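# Seat the loose knob in the open top drawer

## Task

Push the square peg of the loose knob all the way into the hole on the top drawer, and make sure that drawer ends up open by 85 mm or more. Both must hold on their own, without the robot supporting anything at the end. Afterwards release everything and move the grippers away.

## Robot and tools

Robot: two identical six-joint arms, left_arm and right_arm, each with a parallel gripper. Left_arm's base is on the +y side of the table at (+0.054, +0.480, +0.099) m and right_arm's at (-0.023, -0.446, +0.059) m, so the two arms face each other across the table. The names do not refer to sides of any camera image.

Frames: every reported pose uses one scene frame. Its origin is the table centre, +z is up, and the table surface is at z = +0.020 m. Each gripper also has its own frame: fingers extend along its +x axis and close along its y axis. The reported end_effector_position is the point between the finger pads, roughly 3-4 cm short of the fingertips. Printed hand positions can be somewhat wrong, especially when an arm is stretched out.

execute_actions(actions): a list of actions run one after another. Each action is a table of at most 15 rows; each row lasts one control step (1/30 s), and if there are fewer than 15 rows the final row repeats to fill the 15 steps. Every row is a single list of 14 numbers covering both arms: dx, dy, dz, rx, ry, rz, opening for left_arm, followed by the same seven for right_arm. Always give all 14, even when one arm should stay still. All values lie in [-1, 1]. dx..rz are offsets, expressed in that gripper's own axes, from the gripper's measured pose at the start of the action (for a call's first action, from the latest pose reported in this scene). Each row is measured from that same start pose, not added to the previous row. Scale: 1.0 equals 0.6 m for dx, dy, dz and 180 degrees for rotation; rx, ry, rz form one rotation vector. Opening is absolute, not an offset: +1 is fully open (0.088 m), empty fingers touch near -0.80, and anything lower closes no further. Closing from fully open takes at least about 0.5 s. An empty actions list just returns the current state and images.

move(target, speed, blocking): target is one 14-number row laid out as above; its pose parts are offsets in each gripper's frame from the pose shown in the latest result. Each gripper travels a straight line toward its target and both paths finish together, lasting 0.5 to 10 s (cut off at 10 s). speed is the path's top speed in m/s, 0.002 to 0.5, default 0.25; turning is capped at twice that value in rad/s. Openings are sent when the move begins. Paths ignore obstacles and the other arm, and grippers can lag, drift off line or overshoot the speed, mostly near full reach. Faster moves and targets set deeper beyond a contact press harder. The result adds a 'move:' line with an ending such as done, off_target, moving, held or fault, any limits that acted (paced means the sent pose was clipped; held means a check blocked some steps, after which the arm may suddenly go fast), and each gripper's remaining distance to its target. If only one arm is named, the other finished. blocking=false returns after 0.5 s while motion continues; then use wait or stop before sending more actions or moves.

wait(seconds): 0 to 10; the scene runs with each arm holding its last command, returning early if a running move ends. stop(): brakes a running move (needs room; fingers keep moving). zoom_image(camera, region): a closer look at part of the latest image from cam_high, cam_low, cam_left_wrist or cam_right_wrist; region is [x0, y0, x1, y1] in pixels, at most 504x504, origin top-left. read_manual(section): licence texts only. finished_scene(scene): ends the current scene, given its number; it cannot be undone, so call it only once the peg is seated, the drawer is open enough and both grippers are released and away.

Controller behaviour: each step, the commanded pose is clipped to within 70 mm and 16 degrees of the measured one, and position is favoured over orientation. Large offsets therefore need several actions; after an action the arm only continues to its last clipped pose. 'Hand target' lines show where each arm is currently being driven. Friction may leave a gripper short or tilted, and tiny moves may not happen, so check position and orientation after each motion and correct tilt. A 'pose unreachable' line means a clearance check altered or blocked that arm's command. To keep an arm still, send the offset back to its desired pose in a reply's first call and zeros afterwards, always with the opening it should keep.

Gripping: grip_measured uses the same scale as the commanded opening (the final number of each arm's Joint positions is the opening in metres). Readings may be off by about 1 mm and read up to about 0.061 narrower while squeezing hard. To hold something, command roughly 0.07 below grip_measured; a smaller gap grips more lightly. Parts thinner than about 3 mm get weaker grip. Pad force is roughly 34-49 N.

Things to avoid: knocking or placing anything off the table; arms striking or pushing each other; heavy contact that reaches a joint's load limit (waist 17.4, shoulder 21.6, elbow 21.5, wrist pitch 5.67, wrist yaw 5.65, wrist roll 5.3 N m, including held weight), which freezes that arm for 10 s and drops the rest of the call; dropping the knob, slamming the drawer, or pushing very hard. Holding loads warms motors: a MOTOR HOT line appears from 50 °C, and at 95 °C the arm is held (OVER-TEMPERATURE FAULT) and may lose power if it does not cool. Occasional external tugs on a held part or nudges to loose objects can occur. Smooth, quick motion with little effort is preferred.

Each tool is called after ">>>" as a command line: name --argument value for each argument, lists and objects as JSON in quotes; but a table of rows of numbers goes row by row, as --pt "numbers of a row", without its own name.

## Session

>>> execute_actions --actions '[]'

Scene clock: 0.00 s.
left_arm: end_effector_position=(-0.0050, +0.1688, +0.4199) grip_measured=+1.000 end_effector_quat_wxyz=(+0.638, -0.017, -0.011, -0.770) end_effector_velocity=(+0.000, +0.000, +0.000) end_effector_angular_velocity=(+0.004, +0.007, +0.005) | right_arm: end_effector_position=(+0.0040, -0.1321, +0.3834) grip_measured=+1.000 end_effector_quat_wxyz=(+0.735, +0.016, -0.020, +0.678) end_effector_velocity=(-0.002, +0.001, -0.003) end_effector_angular_velocity=(-0.015, -0.037, +0.018)
Joint positions: left_arm=[ 0.006  0.853  0.652  0.242 -0.005 -0.005  0.088] | right_arm=[-0.008  0.845  0.651  0.245 -0.008 -0.003  0.088]
Joint velocities: left_arm=[-0.002 -0.002  0.002 -0.007 -0.007 -0.007  0.   ] | right_arm=[-0.002  0.002 -0.002 -0.007 -0.022 -0.037  0.   ]
Motor temperatures (°C, as the motors report them): left_arm=[27 27 27 26 26 29] | right_arm=[27 28 27 28 28 27]
Heat: left arm: hottest wrist roll 29 °C (+0.0 °C/min); right arm: hottest shoulder 28 °C (+0.0 °C/min).
Hand target (left_arm): -0.005, +0.169, +0.420; +0.638, -0.017, -0.011, -0.770
Hand target (right_arm): +0.004, -0.132, +0.383; +0.735, +0.016, -0.020, +0.678

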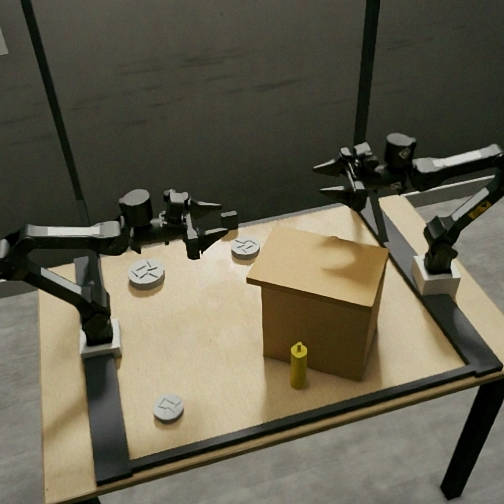

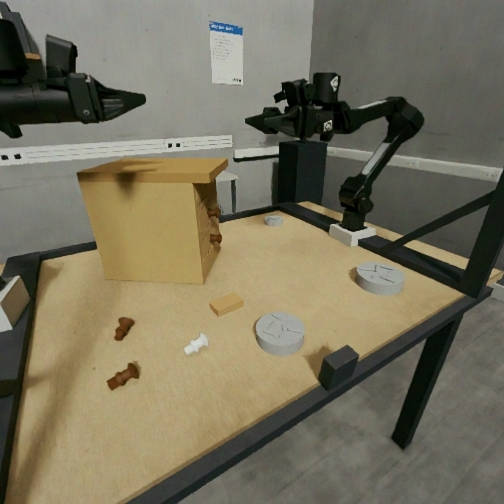

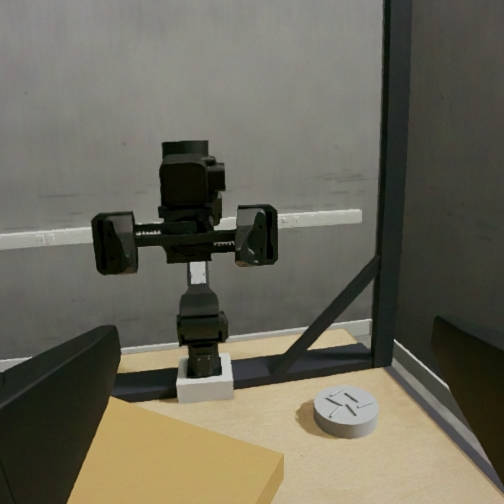

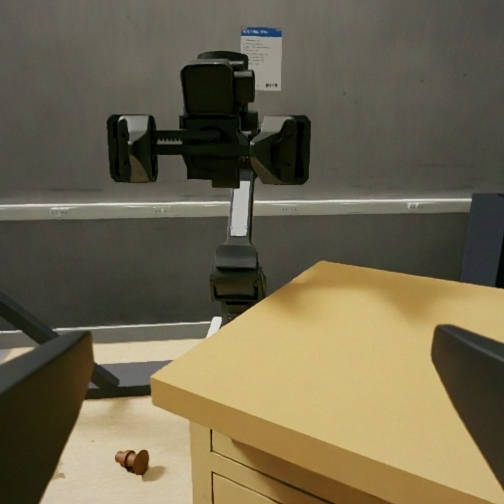

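>>> zoom_image --camera "cam_low" --region '[80, 280, 260, 410]'

>>> zoom_image --camera "cam_low" --region '[160, 150, 260, 290]'

Region (80, 280, 260, 410) of cam_low's 504x504 image, scaled by 2.800, with more detail than that image has.

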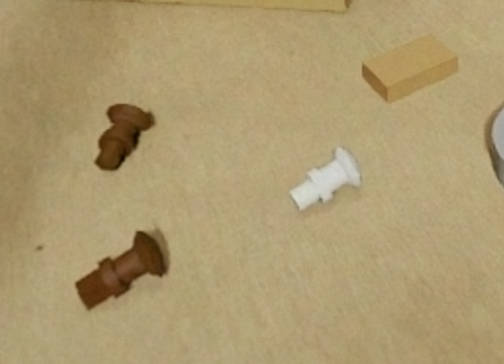

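Region (160, 150, 260, 290) of cam_low's 504x504 image, scaled by 3.600, with more detail than that image has; it fills the left 360 columns of this view, and the rest is white.

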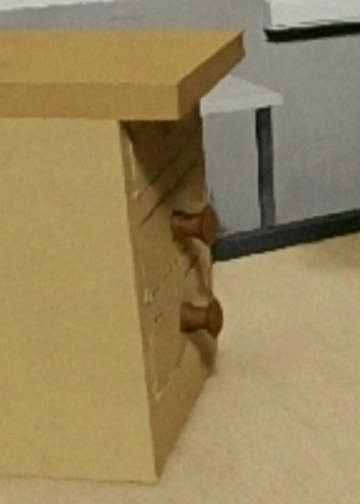

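>>> move --target '[-0.028,-0.30,-0.2,0.105,0.379,-0.15,1,-0.1,-0.09,-0.2,0,0,-0.08,1]'

Scene clock: 3.90 s.
left_arm: end_effector_position=(-0.1758, +0.2154, +0.3011) grip_measured=+1.000 end_effector_quat_wxyz=(+0.351, +0.513, +0.216, -0.753) end_effector_velocity=(-0.001, +0.004, -0.001) end_effector_angular_velocity=(+0.033, -0.009, +0.010) | right_arm: end_effector_position=(+0.0520, -0.1882, +0.2625) grip_measured=+1.000 end_effector_quat_wxyz=(+0.812, +0.016, -0.019, +0.583) end_effector_velocity=(+0.001, -0.001, -0.003) end_effector_angular_velocity=(+0.005, +0.021, +0.001)
Joint positions: left_arm=[-0.535  1.563  1.467 -1.085 -0.036  0.005  0.088] | right_arm=[-0.147  0.636  0.122  0.565  0.099 -0.001  0.088]
Joint velocities: left_arm=[-0.007  0.017  0.022 -0.037  0.007 -0.022  0.   ] | right_arm=[-0.007 -0.002 -0.012  0.007 -0.007  0.022  0.   ]
Motor temperatures (°C, as the motors report them): left_arm=[27 27 29 27 26 29] | right_arm=[27 29 28 29 28 27]
Heat: left arm: hottest elbow 29 °C (+0.0 °C/min); right arm: hottest shoulder 29 °C (+0.0 °C/min).
Hand target (left_arm): -0.179, +0.215, +0.300; -0.347, -0.516, -0.219, +0.752
Hand target (right_arm): +0.053, -0.190, +0.260; +0.814, +0.018, -0.018, +0.580
Off the commanded pose (left_arm): 0.005 m, 1 deg.
Off the commanded pose (right_arm): 0.003 m, 0 deg.
move: done

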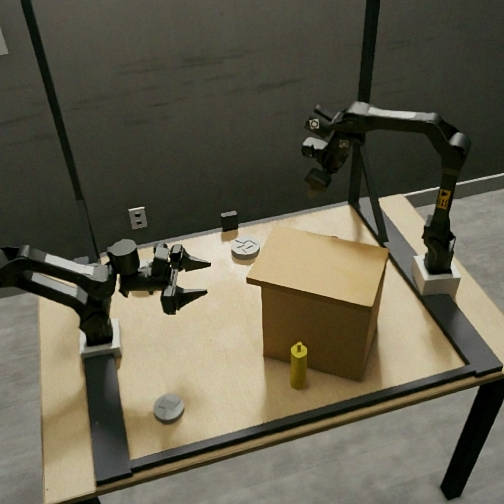

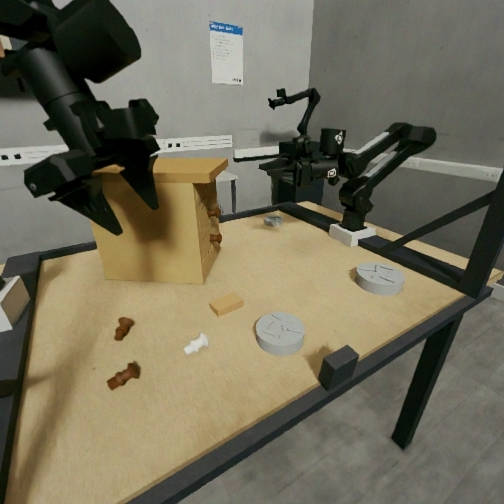

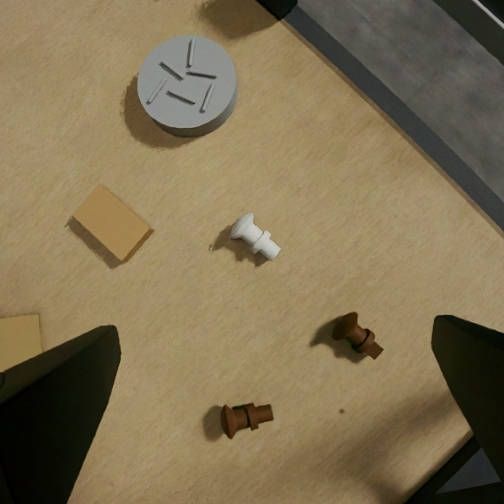

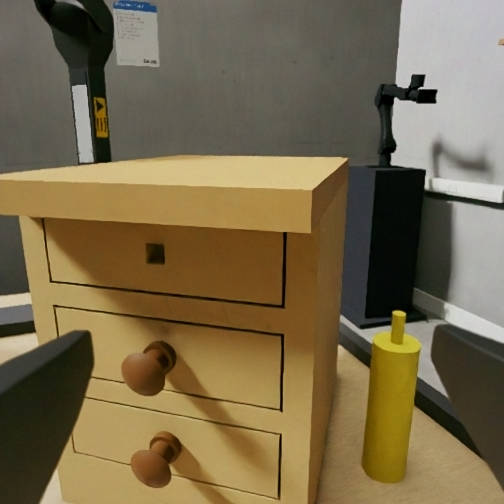

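>>> zoom_image --camera "cam_left_wrist" --region '[200, 200, 400, 450]'

Region (200, 200, 400, 450) of cam_left_wrist's 504x504 image, scaled by 2.016, with more detail than that image has; it fills the left 403 columns of this view, and the rest is white.

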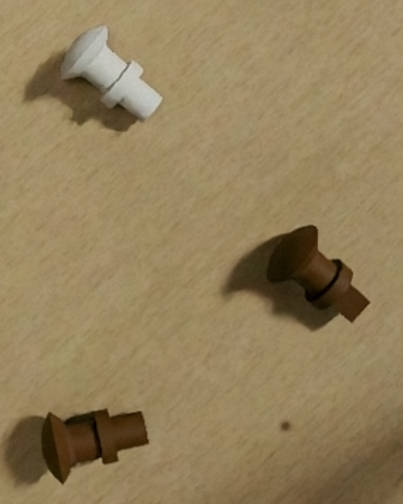

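>>> move --target '[0.244,-0.161,-0.185,0.707,0.054,-0.146,0.1,0,0,0,0,0,0,1]' --speed 0.4

Scene clock: 11.87 s.
left_arm: end_effector_position=(-0.2156, +0.3075, +0.1270) grip_measured=+0.103 end_effector_quat_wxyz=(-0.451, +0.537, -0.464, -0.541) end_effector_velocity=(+0.004, +0.005, -0.001) end_effector_angular_velocity=(+0.020, -0.019, -0.025) | right_arm: end_effector_position=(+0.0522, -0.1884, +0.2623) grip_measured=+1.000 end_effector_quat_wxyz=(+0.813, +0.017, -0.019, +0.582) end_effector_velocity=(-0.005, +0.002, +0.000) end_effector_angular_velocity=(-0.000, +0.006, +0.035)
Joint positions: left_arm=[-0.806  1.84   1.14  -0.853 -0.001  1.975  0.044] | right_arm=[-0.147  0.636  0.121  0.566  0.099 -0.001  0.088]
Joint velocities: left_arm=[-0.002  0.002 -0.002 -0.022  0.007  0.022 -0.   ] | right_arm=[-0.002 -0.002  0.002 -0.007 -0.037  0.007  0.   ]
Motor temperatures (°C, as the motors report them): left_arm=[27 28 30 27 26 29] | right_arm=[27 29 29 30 28 27]
Heat: left arm: hottest elbow 30 °C (+5.1 °C/min); right arm: hottest wrist pitch 30 °C (+10.1 °C/min).
Hand target (left_arm): -0.213, +0.309, +0.121; -0.460, +0.539, -0.460, -0.535
Hand target (right_arm): +0.052, -0.188, +0.263; +0.812, +0.017, -0.019, +0.582
Off the commanded pose (left_arm): 0.008 m, 1 deg.
Off the commanded pose (right_arm): 0.000 m, 0 deg.
move: done

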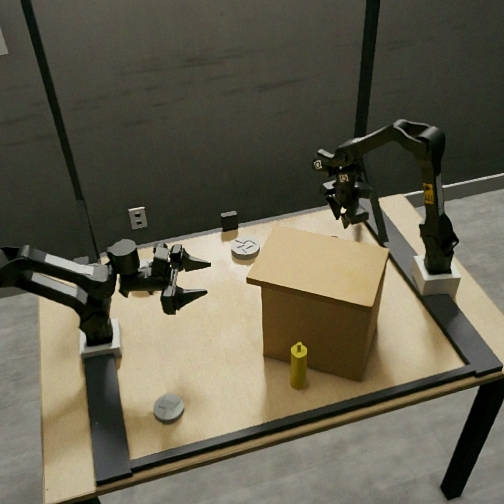

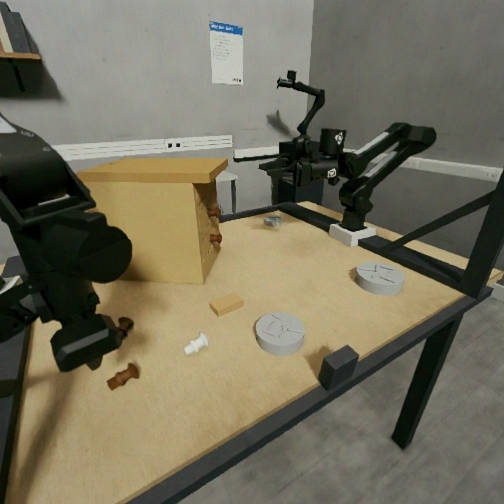

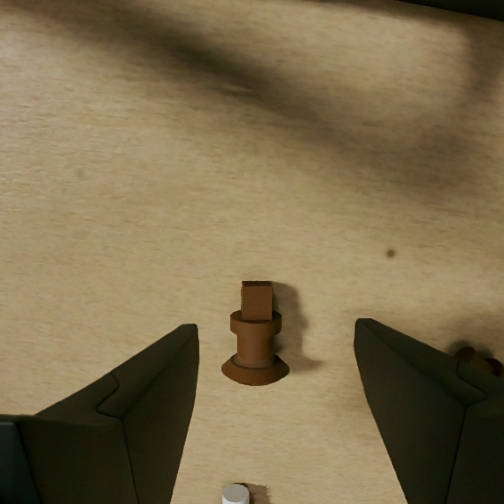

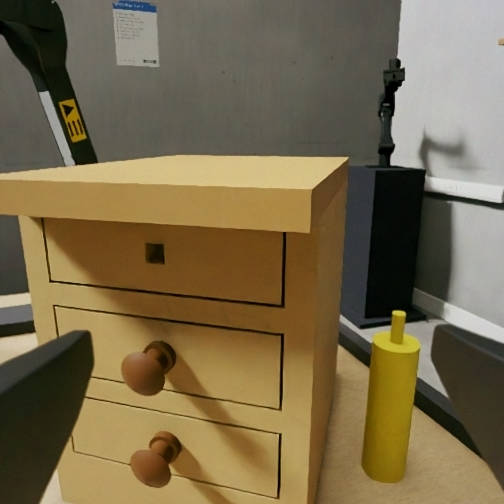

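>>> move --target '[0.09,0.008,-0.017,0,0,0,0.1,0,0,0,0,0,0,1]' --speed 0.1

Scene clock: 13.13 s.
left_arm: end_effector_position=(-0.2236, +0.2948, +0.0796) grip_measured=+0.103 end_effector_quat_wxyz=(-0.445, +0.536, -0.470, -0.542) end_effector_velocity=(+0.001, -0.001, -0.003) end_effector_angular_velocity=(-0.005, -0.006, -0.005) | right_arm: end_effector_position=(+0.0522, -0.1884, +0.2623) grip_measured=+1.000 end_effector_quat_wxyz=(+0.813, +0.017, -0.019, +0.582) end_effector_velocity=(-0.003, +0.000, -0.008) end_effector_angular_velocity=(-0.029, -0.002, +0.019)
Joint positions: left_arm=[-0.787  1.967  1.098 -0.665 -0.001  1.993  0.044] | right_arm=[-0.147  0.636  0.121  0.566  0.099 -0.001  0.088]
Joint velocities: left_arm=[ 0.002  0.007 -0.002  0.007 -0.007  0.007  0.   ] | right_arm=[-0.002 -0.002 -0.007 -0.022 -0.022 -0.007  0.   ]
Motor temperatures (°C, as the motors report them): left_arm=[27 29 30 27 26 29] | right_arm=[27 29 29 30 28 27]
Heat: left arm: hottest elbow 30 °C (+4.6 °C/min); right arm: hottest wrist pitch 30 °C (+9.1 °C/min).
Hand target (left_arm): -0.220, +0.296, +0.073; -0.451, +0.537, -0.464, -0.541
Hand target (right_arm): +0.052, -0.188, +0.262; +0.813, +0.017, -0.019, +0.582
Off the commanded pose (left_arm): 0.008 m, 1 deg.
Off the commanded pose (right_arm): 0.000 m, 0 deg.
move: done

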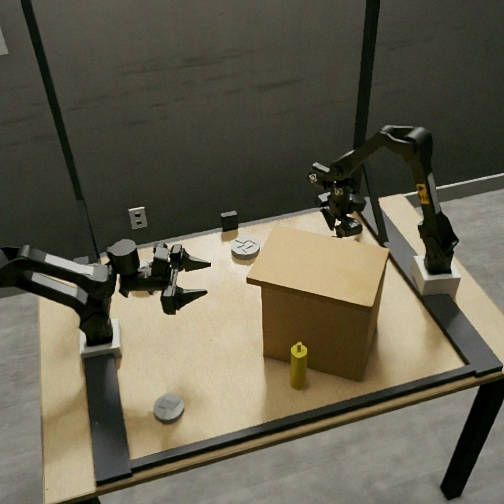

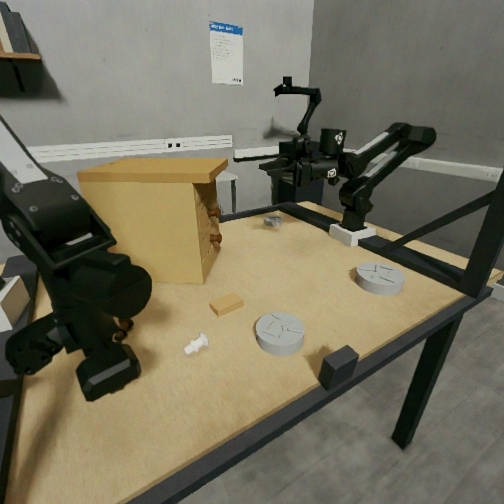

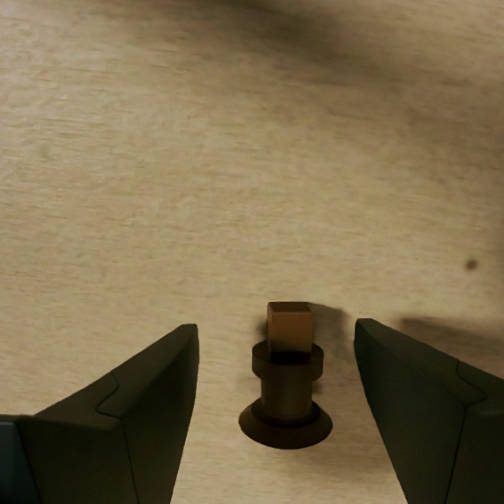

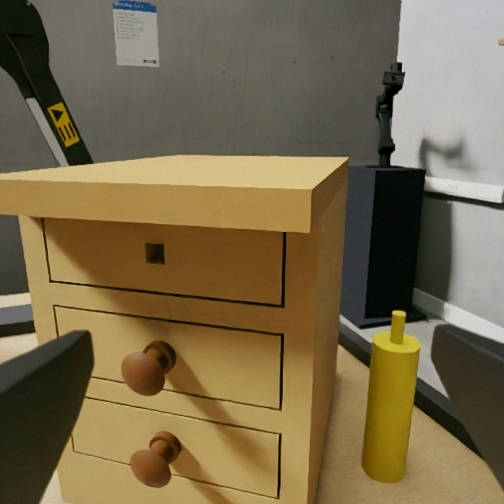

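>>> move --target '[0.042,-0.013,0.003,0,0,0.01,0.1,0,0,0,0,0,0,1]' --speed 0.05

Scene clock: 14.17 s.
left_arm: end_effector_position=(-0.2207, +0.2952, +0.0606) grip_measured=+0.103 end_effector_quat_wxyz=(-0.430, +0.529, -0.484, -0.549) end_effector_velocity=(+0.003, -0.000, -0.002) end_effector_angular_velocity=(-0.003, -0.005, +0.025) | right_arm: end_effector_position=(+0.0522, -0.1884, +0.2623) grip_measured=+1.000 end_effector_quat_wxyz=(+0.813, +0.017, -0.019, +0.582) end_effector_velocity=(+0.004, -0.002, -0.004) end_effector_angular_velocity=(-0.009, +0.011, -0.024)
Joint positions: left_arm=[-0.78   1.977  1.014 -0.526  0.007  2.     0.044] | right_arm=[-0.147  0.636  0.121  0.566  0.099 -0.001  0.088]
Joint velocities: left_arm=[ 0.002 -0.002 -0.012  0.007 -0.007 -0.022 -0.   ] | right_arm=[-0.002 -0.002 -0.007 -0.007  0.022  0.007  0.   ]
Motor temperatures (°C, as the motors report them): left_arm=[27 29 30 27 26 29] | right_arm=[27 29 29 31 28 27]
Heat: left arm: hottest elbow 30 °C (+4.2 °C/min); right arm: hottest wrist pitch 31 °C (+12.7 °C/min).
Hand target (left_arm): -0.217, +0.297, +0.054; -0.436, +0.529, -0.478, -0.549
Hand target (right_arm): +0.052, -0.188, +0.262; +0.813, +0.017, -0.019, +0.582
Off the commanded pose (left_arm): 0.008 m, 1 deg.
Off the commanded pose (right_arm): 0.000 m, 0 deg.
move: done

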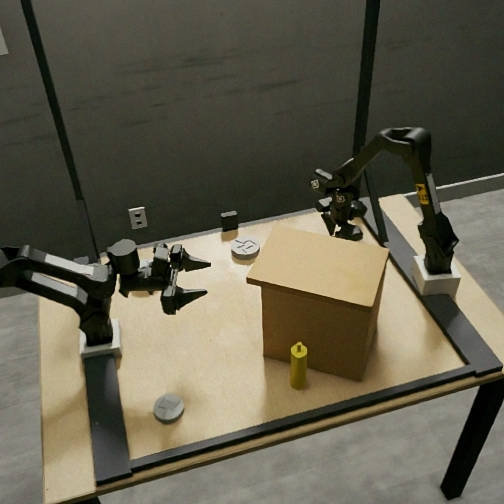

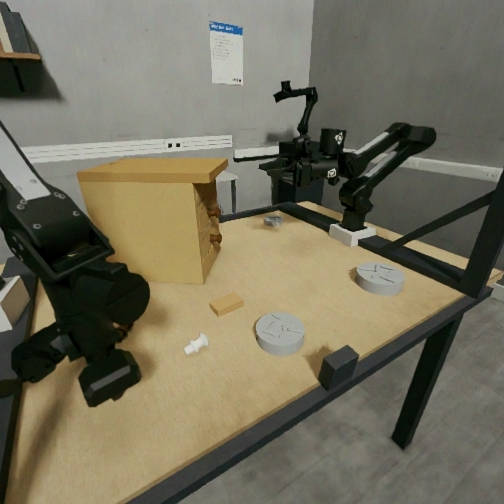

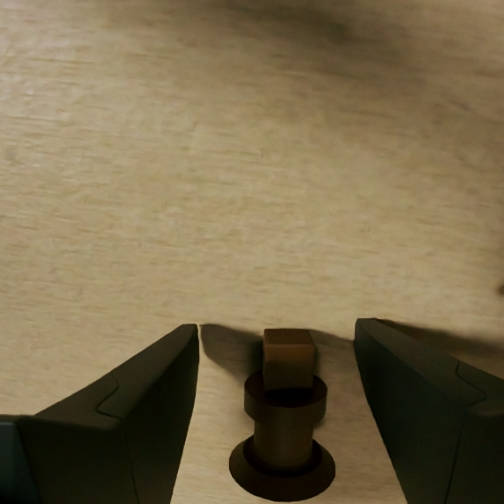

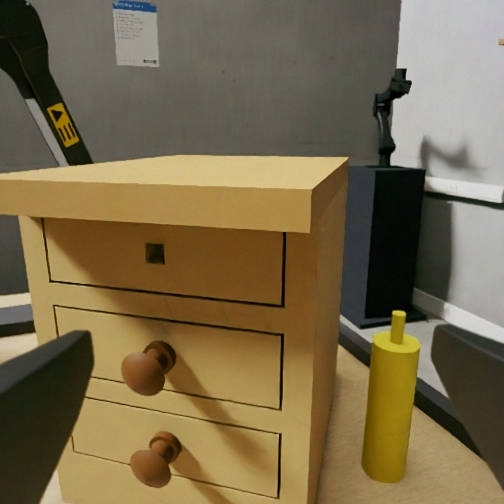

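>>> move --target '[0.007,-0.005,0.009,0,0,-0.028,0.1,0,0,0,0,0,0,1]' --speed 0.05

>>> move --target '[0.005,0,0,0,0,0,-0.64,0,0,0,0,0,0,1]' --speed 0.05

Scene clock: 15.60 s.
left_arm: end_effector_position=(-0.2189, +0.3004, +0.0594) grip_measured=+0.103 end_effector_quat_wxyz=(-0.450, +0.546, -0.465, -0.533) end_effector_velocity=(+0.002, -0.002, +0.002) end_effector_angular_velocity=(-0.012, -0.022, +0.020) | right_arm: end_effector_position=(+0.0522, -0.1884, +0.2623) grip_measured=+1.000 end_effector_quat_wxyz=(+0.813, +0.017, -0.019, +0.582) end_effector_velocity=(-0.001, -0.000, +0.001) end_effector_angular_velocity=(+0.005, -0.009, +0.005)
Joint positions: left_arm=[-0.804  2.009  1.061 -0.608 -0.025  1.975  0.044] | right_arm=[-0.147  0.636  0.121  0.566  0.099 -0.001  0.088]
Joint velocities: left_arm=[-0.002  0.002  0.012 -0.022 -0.022 -0.022  0.   ] | right_arm=[-0.002 -0.002 -0.002  0.007 -0.007 -0.007  0.   ]
Motor temperatures (°C, as the motors report them): left_arm=[27 29 30 27 26 29] | right_arm=[27 29 30 31 28 27]
Heat: left arm: hottest elbow 30 °C (+3.8 °C/min); right arm: hottest wrist pitch 31 °C (+11.5 °C/min).
Hand target (left_arm): -0.219, +0.301, +0.056; -0.453, +0.550, -0.461, -0.530
Hand target (right_arm): +0.052, -0.188, +0.262; +0.813, +0.017, -0.019, +0.582
Off the commanded pose (left_arm): 0.003 m, 1 deg.
Off the commanded pose (right_arm): 0.000 m, 0 deg.
move: done

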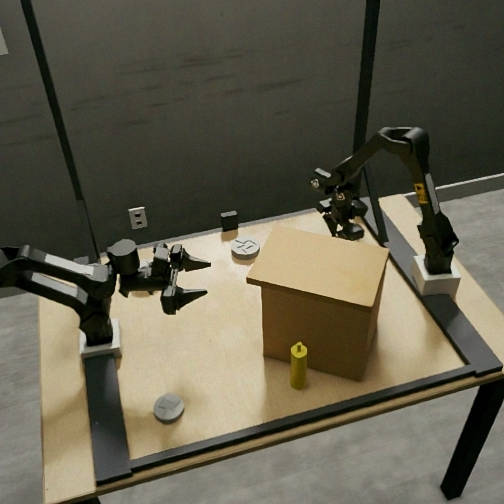

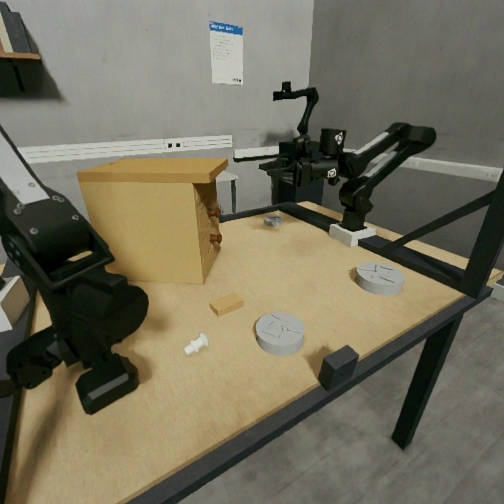

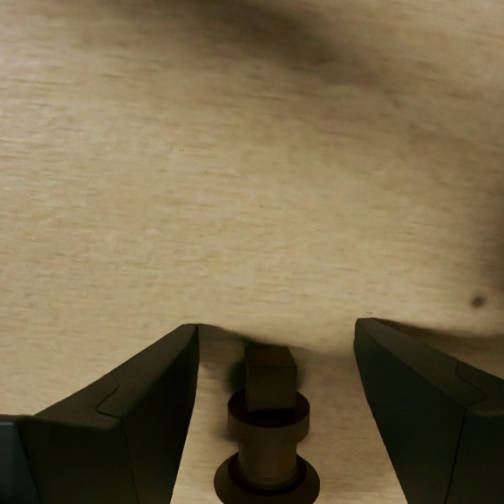

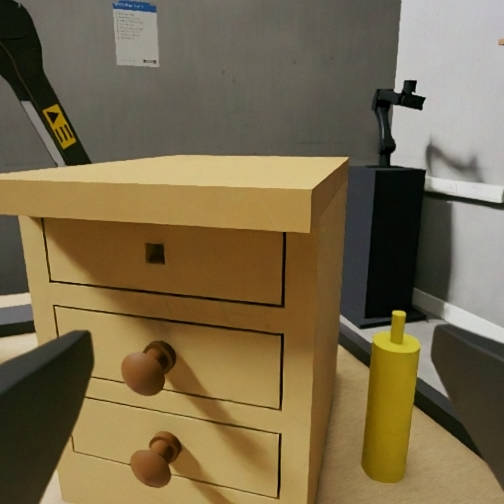

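Scene clock: 16.30 s.
left_arm: end_effector_position=(-0.2197, +0.2999, +0.0594) grip_measured=-0.582 end_effector_quat_wxyz=(-0.448, +0.546, -0.466, -0.533) end_effector_velocity=(+0.002, -0.002, +0.001) end_effector_angular_velocity=(-0.017, -0.013, +0.020) | right_arm: end_effector_position=(+0.0522, -0.1884, +0.2623) grip_measured=+1.000 end_effector_quat_wxyz=(+0.813, +0.017, -0.019, +0.582) end_effector_velocity=(+0.003, -0.001, -0.005) end_effector_angular_velocity=(-0.033, -0.029, -0.016)
Joint positions: left_arm=[-0.804  2.009  1.061 -0.604 -0.025  1.975  0.01 ] | right_arm=[-0.147  0.636  0.121  0.566  0.099 -0.001  0.088]
Joint velocities: left_arm=[-0.002 -0.002  0.002 -0.007 -0.022 -0.022 -0.   ] | right_arm=[-0.007 -0.002 -0.002 -0.022  0.007 -0.037  0.   ]
Motor temperatures (°C, as the motors report them): left_arm=[27 29 30 27 26 29] | right_arm=[27 29 30 31 28 27]
Heat: left arm: hottest elbow 30 °C (+3.7 °C/min); right arm: hottest wrist pitch 31 °C (+11.0 °C/min).
Hand target (left_arm): -0.219, +0.300, +0.056; -0.450, +0.546, -0.465, -0.533
Hand target (right_arm): +0.052, -0.188, +0.262; +0.813, +0.017, -0.019, +0.582
Off the commanded pose (left_arm): 0.003 m, 0 deg.
Off the commanded pose (right_arm): 0.000 m, 0 deg.
move: done

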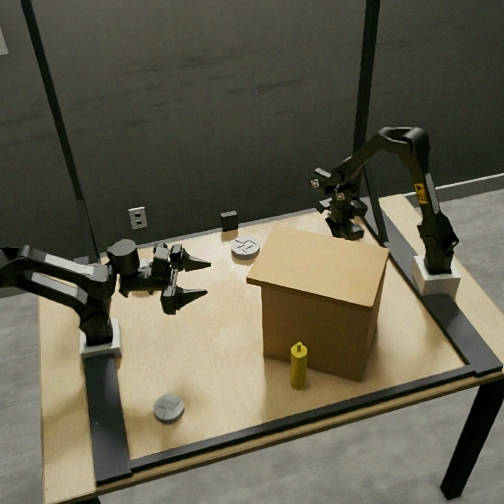

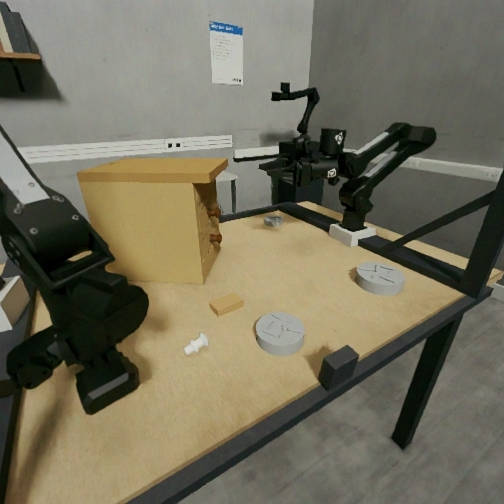

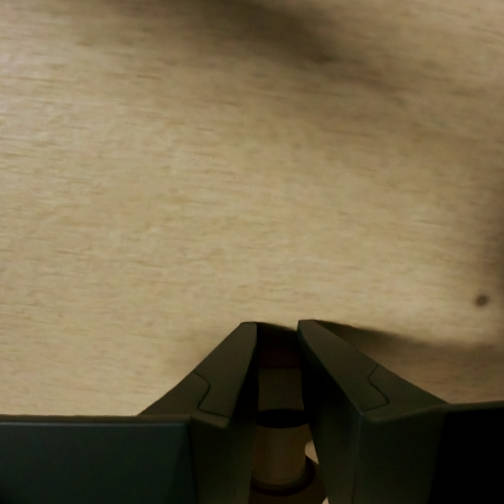

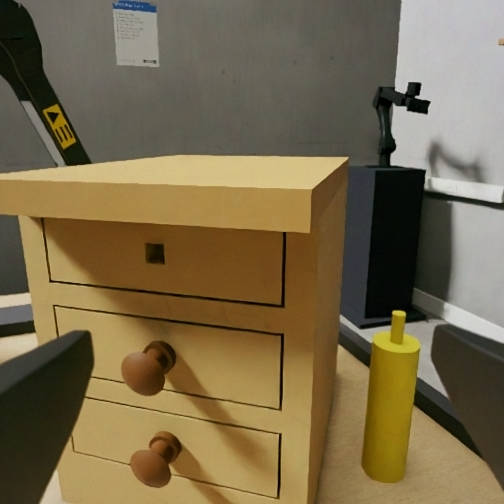

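>>> move --target '[-0.183,0,-0.288,0,0,0,-0.66,0.186,0.456,-0.177,-0.013,0.076,0.157,0.2]' --speed 0.2

Scene clock: 19.07 s.
left_arm: end_effector_position=(-0.1904, +0.1350, +0.1782) grip_measured=-0.582 end_effector_quat_wxyz=(-0.445, +0.547, -0.468, -0.533) end_effector_velocity=(-0.002, -0.003, +0.001) end_effector_angular_velocity=(-0.014, +0.001, +0.005) | right_arm: end_effector_position=(-0.1661, +0.0101, +0.1664) grip_measured=+0.202 end_effector_quat_wxyz=(+0.645, -0.073, +0.059, +0.759) end_effector_velocity=(-0.004, -0.001, -0.007) end_effector_angular_velocity=(-0.025, -0.013, +0.025)
Joint positions: left_arm=[-0.426  2.15   1.802 -1.188 -0.017  2.352  0.01 ] | right_arm=[0.449 1.937 0.768 0.977 0.203 0.035 0.049]
Joint velocities: left_arm=[-0.002  0.002  0.007  0.007 -0.007 -0.007 -0.   ] | right_arm=[ 0.002  0.007  0.002 -0.022 -0.022 -0.007 -0.   ]
Motor temperatures (°C, as the motors report them): left_arm=[27 30 30 27 26 29] | right_arm=[27 29 30 31 28 27]
Heat: left arm: hottest shoulder 30 °C (+3.1 °C/min); right arm: hottest wrist pitch 31 °C (+9.4 °C/min).
Hand target (left_arm): -0.191, +0.133, +0.174; -0.449, +0.544, -0.465, -0.534
Hand target (right_arm): -0.169, +0.012, +0.165; +0.643, -0.073, +0.062, +0.760
Off the commanded pose (left_arm): 0.004 m, 0 deg.
Off the commanded pose (right_arm): 0.005 m, 0 deg.
move: done

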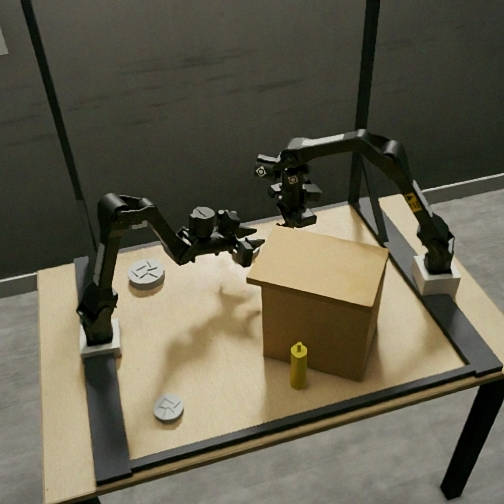

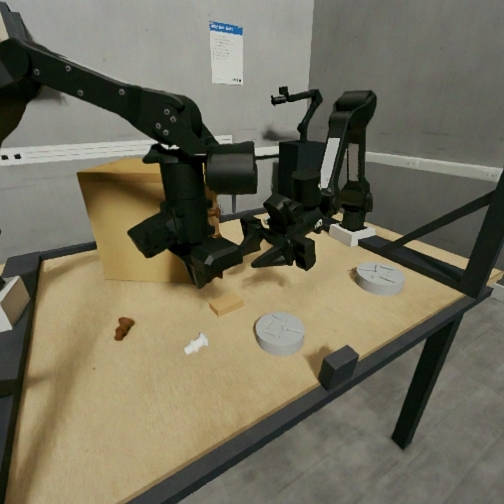

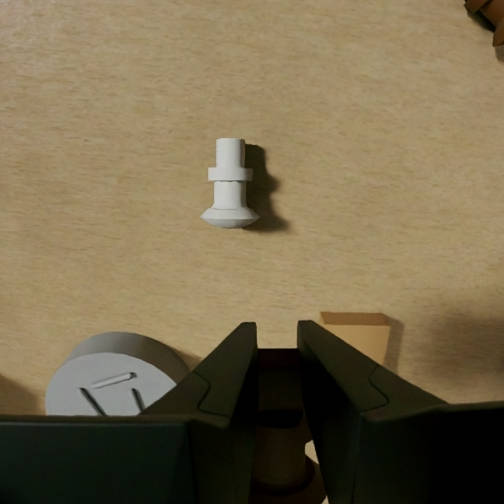

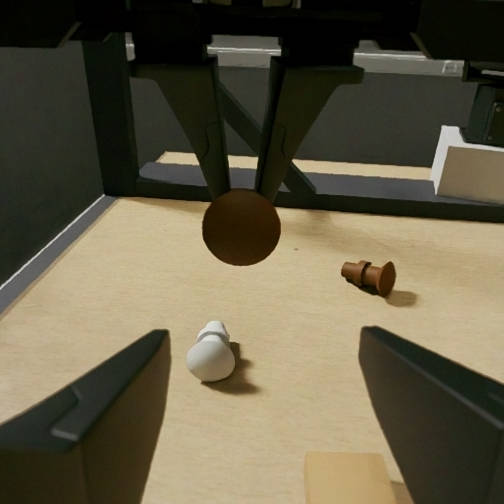

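>>> move --target '[0.006,0,-0.003,0,0,0,-0.66,0.065,0.016,0.027,0,0,0,0.2]' --speed 0.08

>>> zoom_image --camera "cam_low" --region '[170, 200, 310, 310]'

>>> zoom_image --camera "cam_high" --region '[200, 170, 330, 280]'

Scene clock: 20.50 s.
left_arm: end_effector_position=(-0.1914, +0.1335, +0.1783) grip_measured=-0.582 end_effector_quat_wxyz=(-0.443, +0.547, -0.471, -0.532) end_effector_velocity=(+0.001, +0.002, -0.004) end_effector_angular_velocity=(+0.010, -0.016, +0.005) | right_arm: end_effector_position=(-0.1805, +0.0473, +0.1769) grip_measured=+0.202 end_effector_quat_wxyz=(+0.645, -0.071, +0.059, +0.759) end_effector_velocity=(-0.001, +0.003, -0.001) end_effector_angular_velocity=(-0.002, -0.007, +0.006)
Joint positions: left_arm=[-0.426  2.151  1.803 -1.181 -0.017  2.353  0.01 ] | right_arm=[0.449 2.013 0.954 0.87  0.203 0.035 0.049]
Joint velocities: left_arm=[-0.002  0.007 -0.002 -0.007 -0.007 -0.007 -0.   ] | right_arm=[-0.002  0.007  0.012 -0.007 -0.007 -0.007  0.   ]
Motor temperatures (°C, as the motors report them): left_arm=[27 31 30 27 26 29] | right_arm=[27 29 30 31 28 27]
Heat: left arm: hottest shoulder 31 °C (+5.9 °C/min); right arm: hottest wrist pitch 31 °C (+8.8 °C/min).
Hand target (left_arm): -0.190, +0.133, +0.175; -0.445, +0.546, -0.469, -0.533
Hand target (right_arm): -0.182, +0.049, +0.175; +0.645, -0.073, +0.059, +0.759
Off the commanded pose (left_arm): 0.004 m, 0 deg.
Off the commanded pose (right_arm): 0.003 m, 0 deg.
move: done

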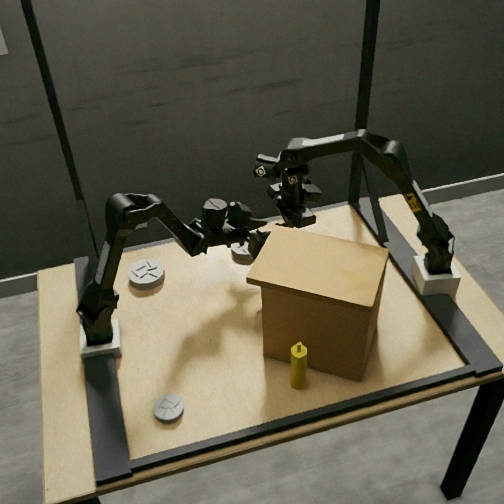

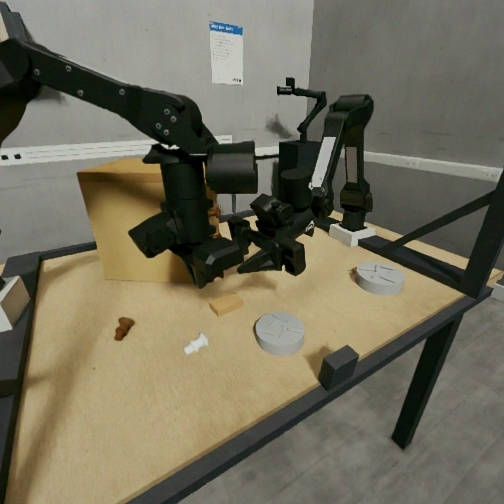

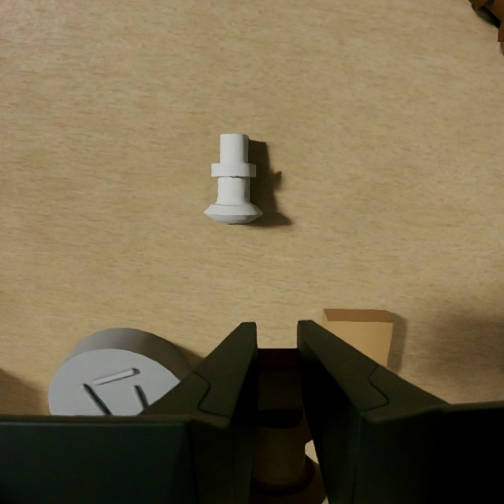

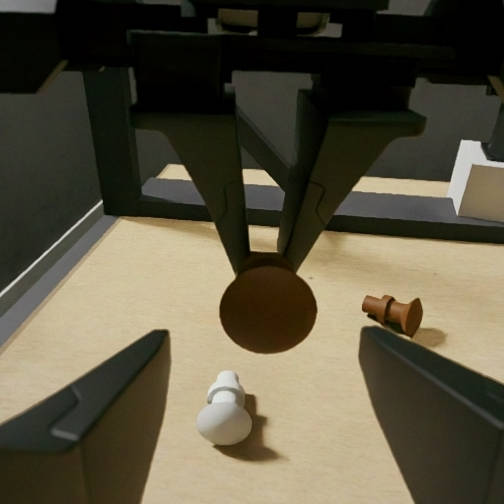

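Region (170, 200, 310, 310) of cam_low's 504x504 image, scaled by 3.600, with more detail than that image has; it fills the top 396 rows of this view, and the rest is white.

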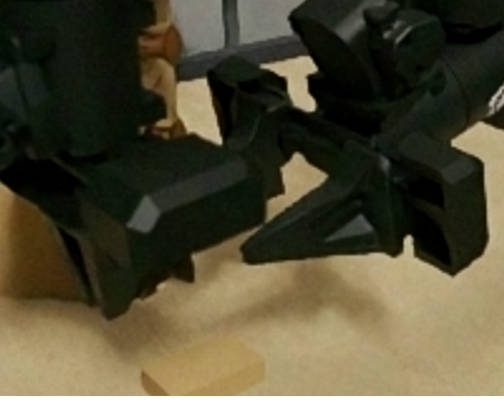

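Region (200, 170, 330, 280) of cam_high's 504x504 image, scaled by 3.877, with more detail than that image has; it fills the top 426 rows of this view, and the rest is white.

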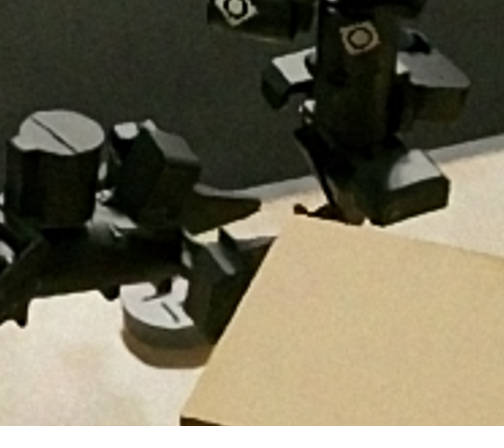

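>>> move --target '[0.005,0,0,0,0,0,-0.66,0.048,0,0,0,0,0,0.2]' --speed 0.05

Scene clock: 21.63 s.
left_arm: end_effector_position=(-0.1924, +0.1322, +0.1784) grip_measured=-0.582 end_effector_quat_wxyz=(-0.440, +0.547, -0.474, -0.532) end_effector_velocity=(-0.001, -0.001, -0.002) end_effector_angular_velocity=(-0.006, -0.004, +0.005) | right_arm: end_effector_position=(-0.1850, +0.0726, +0.1740) grip_measured=+0.202 end_effector_quat_wxyz=(+0.645, -0.069, +0.059, +0.759) end_effector_velocity=(-0.001, +0.003, +0.004) end_effector_angular_velocity=(+0.012, -0.032, +0.011)
Joint positions: left_arm=[-0.426  2.151  1.803 -1.174 -0.017  2.353  0.01 ] | right_arm=[0.437 2.093 1.07  0.839 0.191 0.035 0.049]
Joint velocities: left_arm=[-0.002  0.002 -0.002  0.007 -0.007 -0.007 -0.   ] | right_arm=[-0.002  0.002  0.017 -0.007 -0.007 -0.037 -0.   ]
Motor temperatures (°C, as the motors report them): left_arm=[27 31 30 27 26 29] | right_arm=[27 29 30 32 28 27]
Heat: left arm: hottest shoulder 31 °C (+5.5 °C/min); right arm: hottest wrist pitch 32 °C (+11.1 °C/min).
Hand target (left_arm): -0.192, +0.133, +0.175; -0.442, +0.547, -0.471, -0.532
Hand target (right_arm): -0.185, +0.075, +0.172; +0.645, -0.071, +0.059, +0.759
Off the commanded pose (left_arm): 0.003 m, 0 deg.
Off the commanded pose (right_arm): 0.004 m, 0 deg.
move: done

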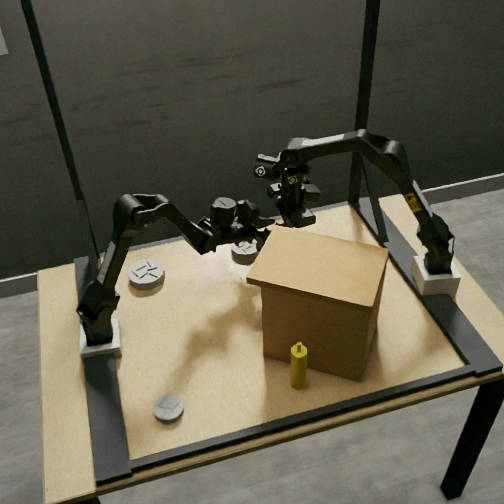

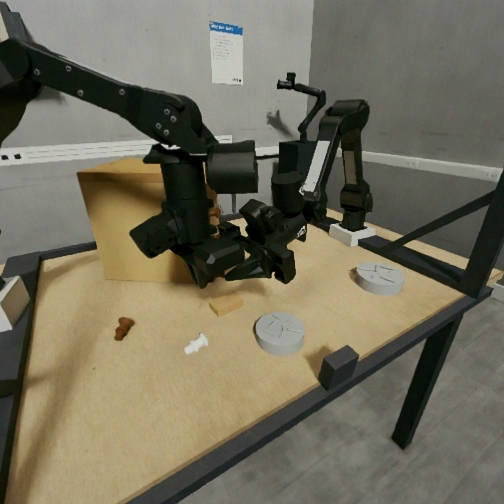

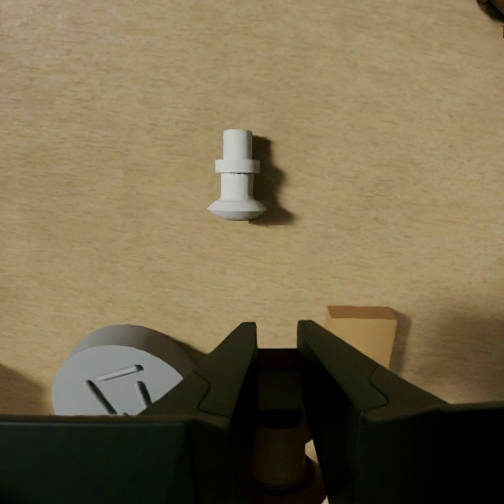

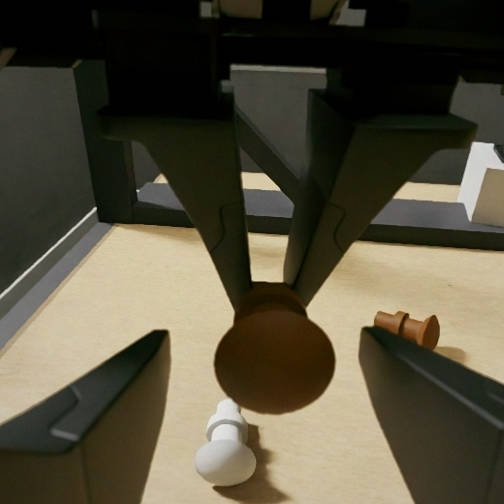

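>>> move --target '[0,0,0,0,0,0,-0.66,0.006,-0.006,0.002,0,0,0,-0.1]' --speed 0.03

Scene clock: 22.70 s.
left_arm: end_effector_position=(-0.1924, +0.1322, +0.1784) grip_measured=-0.582 end_effector_quat_wxyz=(-0.440, +0.547, -0.474, -0.532) end_effector_velocity=(-0.000, +0.003, +0.000) end_effector_angular_velocity=(+0.002, -0.010, +0.000) | right_arm: end_effector_position=(-0.1823, +0.0746, +0.1745) grip_measured=-0.096 end_effector_quat_wxyz=(+0.645, -0.069, +0.059, +0.758) end_effector_velocity=(+0.000, +0.000, -0.002) end_effector_angular_velocity=(-0.006, -0.008, +0.006)
Joint positions: left_arm=[-0.426  2.151  1.803 -1.174 -0.017  2.353  0.01 ] | right_arm=[0.429 2.094 1.075 0.834 0.184 0.035 0.034]
Joint velocities: left_arm=[-0.007 -0.002 -0.002 -0.007 -0.007 -0.007 -0.   ] | right_arm=[-0.002  0.002  0.002 -0.007 -0.007 -0.007 -0.001]
Motor temperatures (°C, as the motors report them): left_arm=[27 32 31 27 26 29] | right_arm=[27 30 30 32 28 27]
Heat: left arm: hottest shoulder 32 °C (+7.9 °C/min); right arm: hottest wrist pitch 32 °C (+10.6 °C/min).
Hand target (left_arm): -0.192, +0.132, +0.178; -0.440, +0.547, -0.474, -0.532
Hand target (right_arm): -0.182, +0.077, +0.175; +0.645, -0.069, +0.059, +0.759
Off the commanded pose (left_arm): 0.000 m, 0 deg.
Off the commanded pose (right_arm): 0.002 m, 0 deg.
move: done

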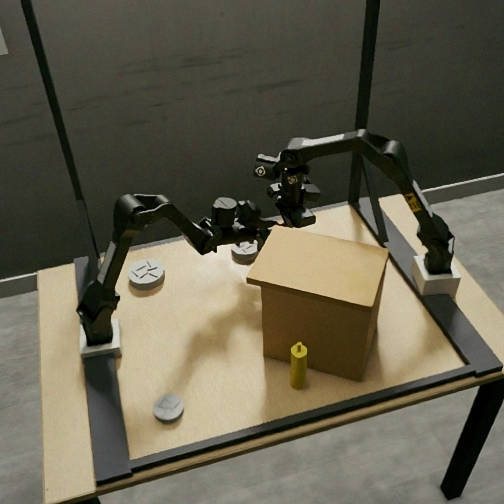

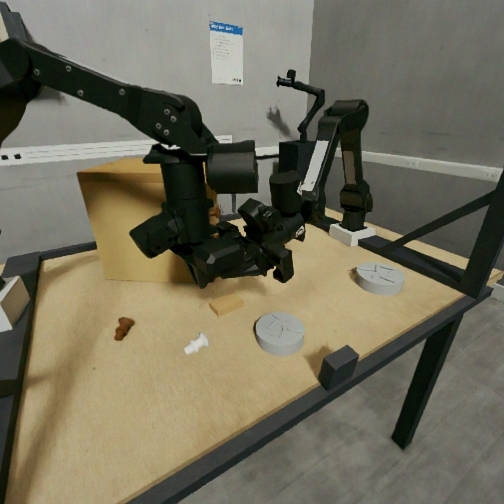

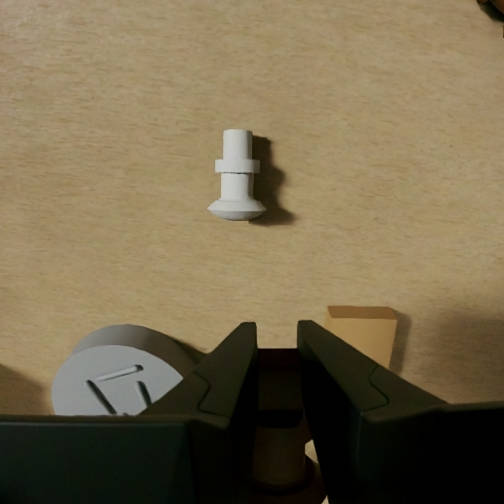

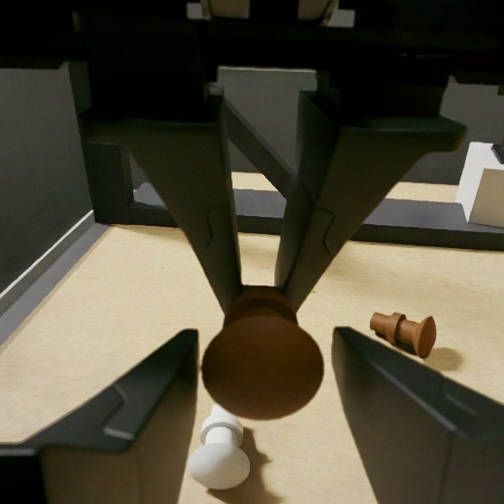

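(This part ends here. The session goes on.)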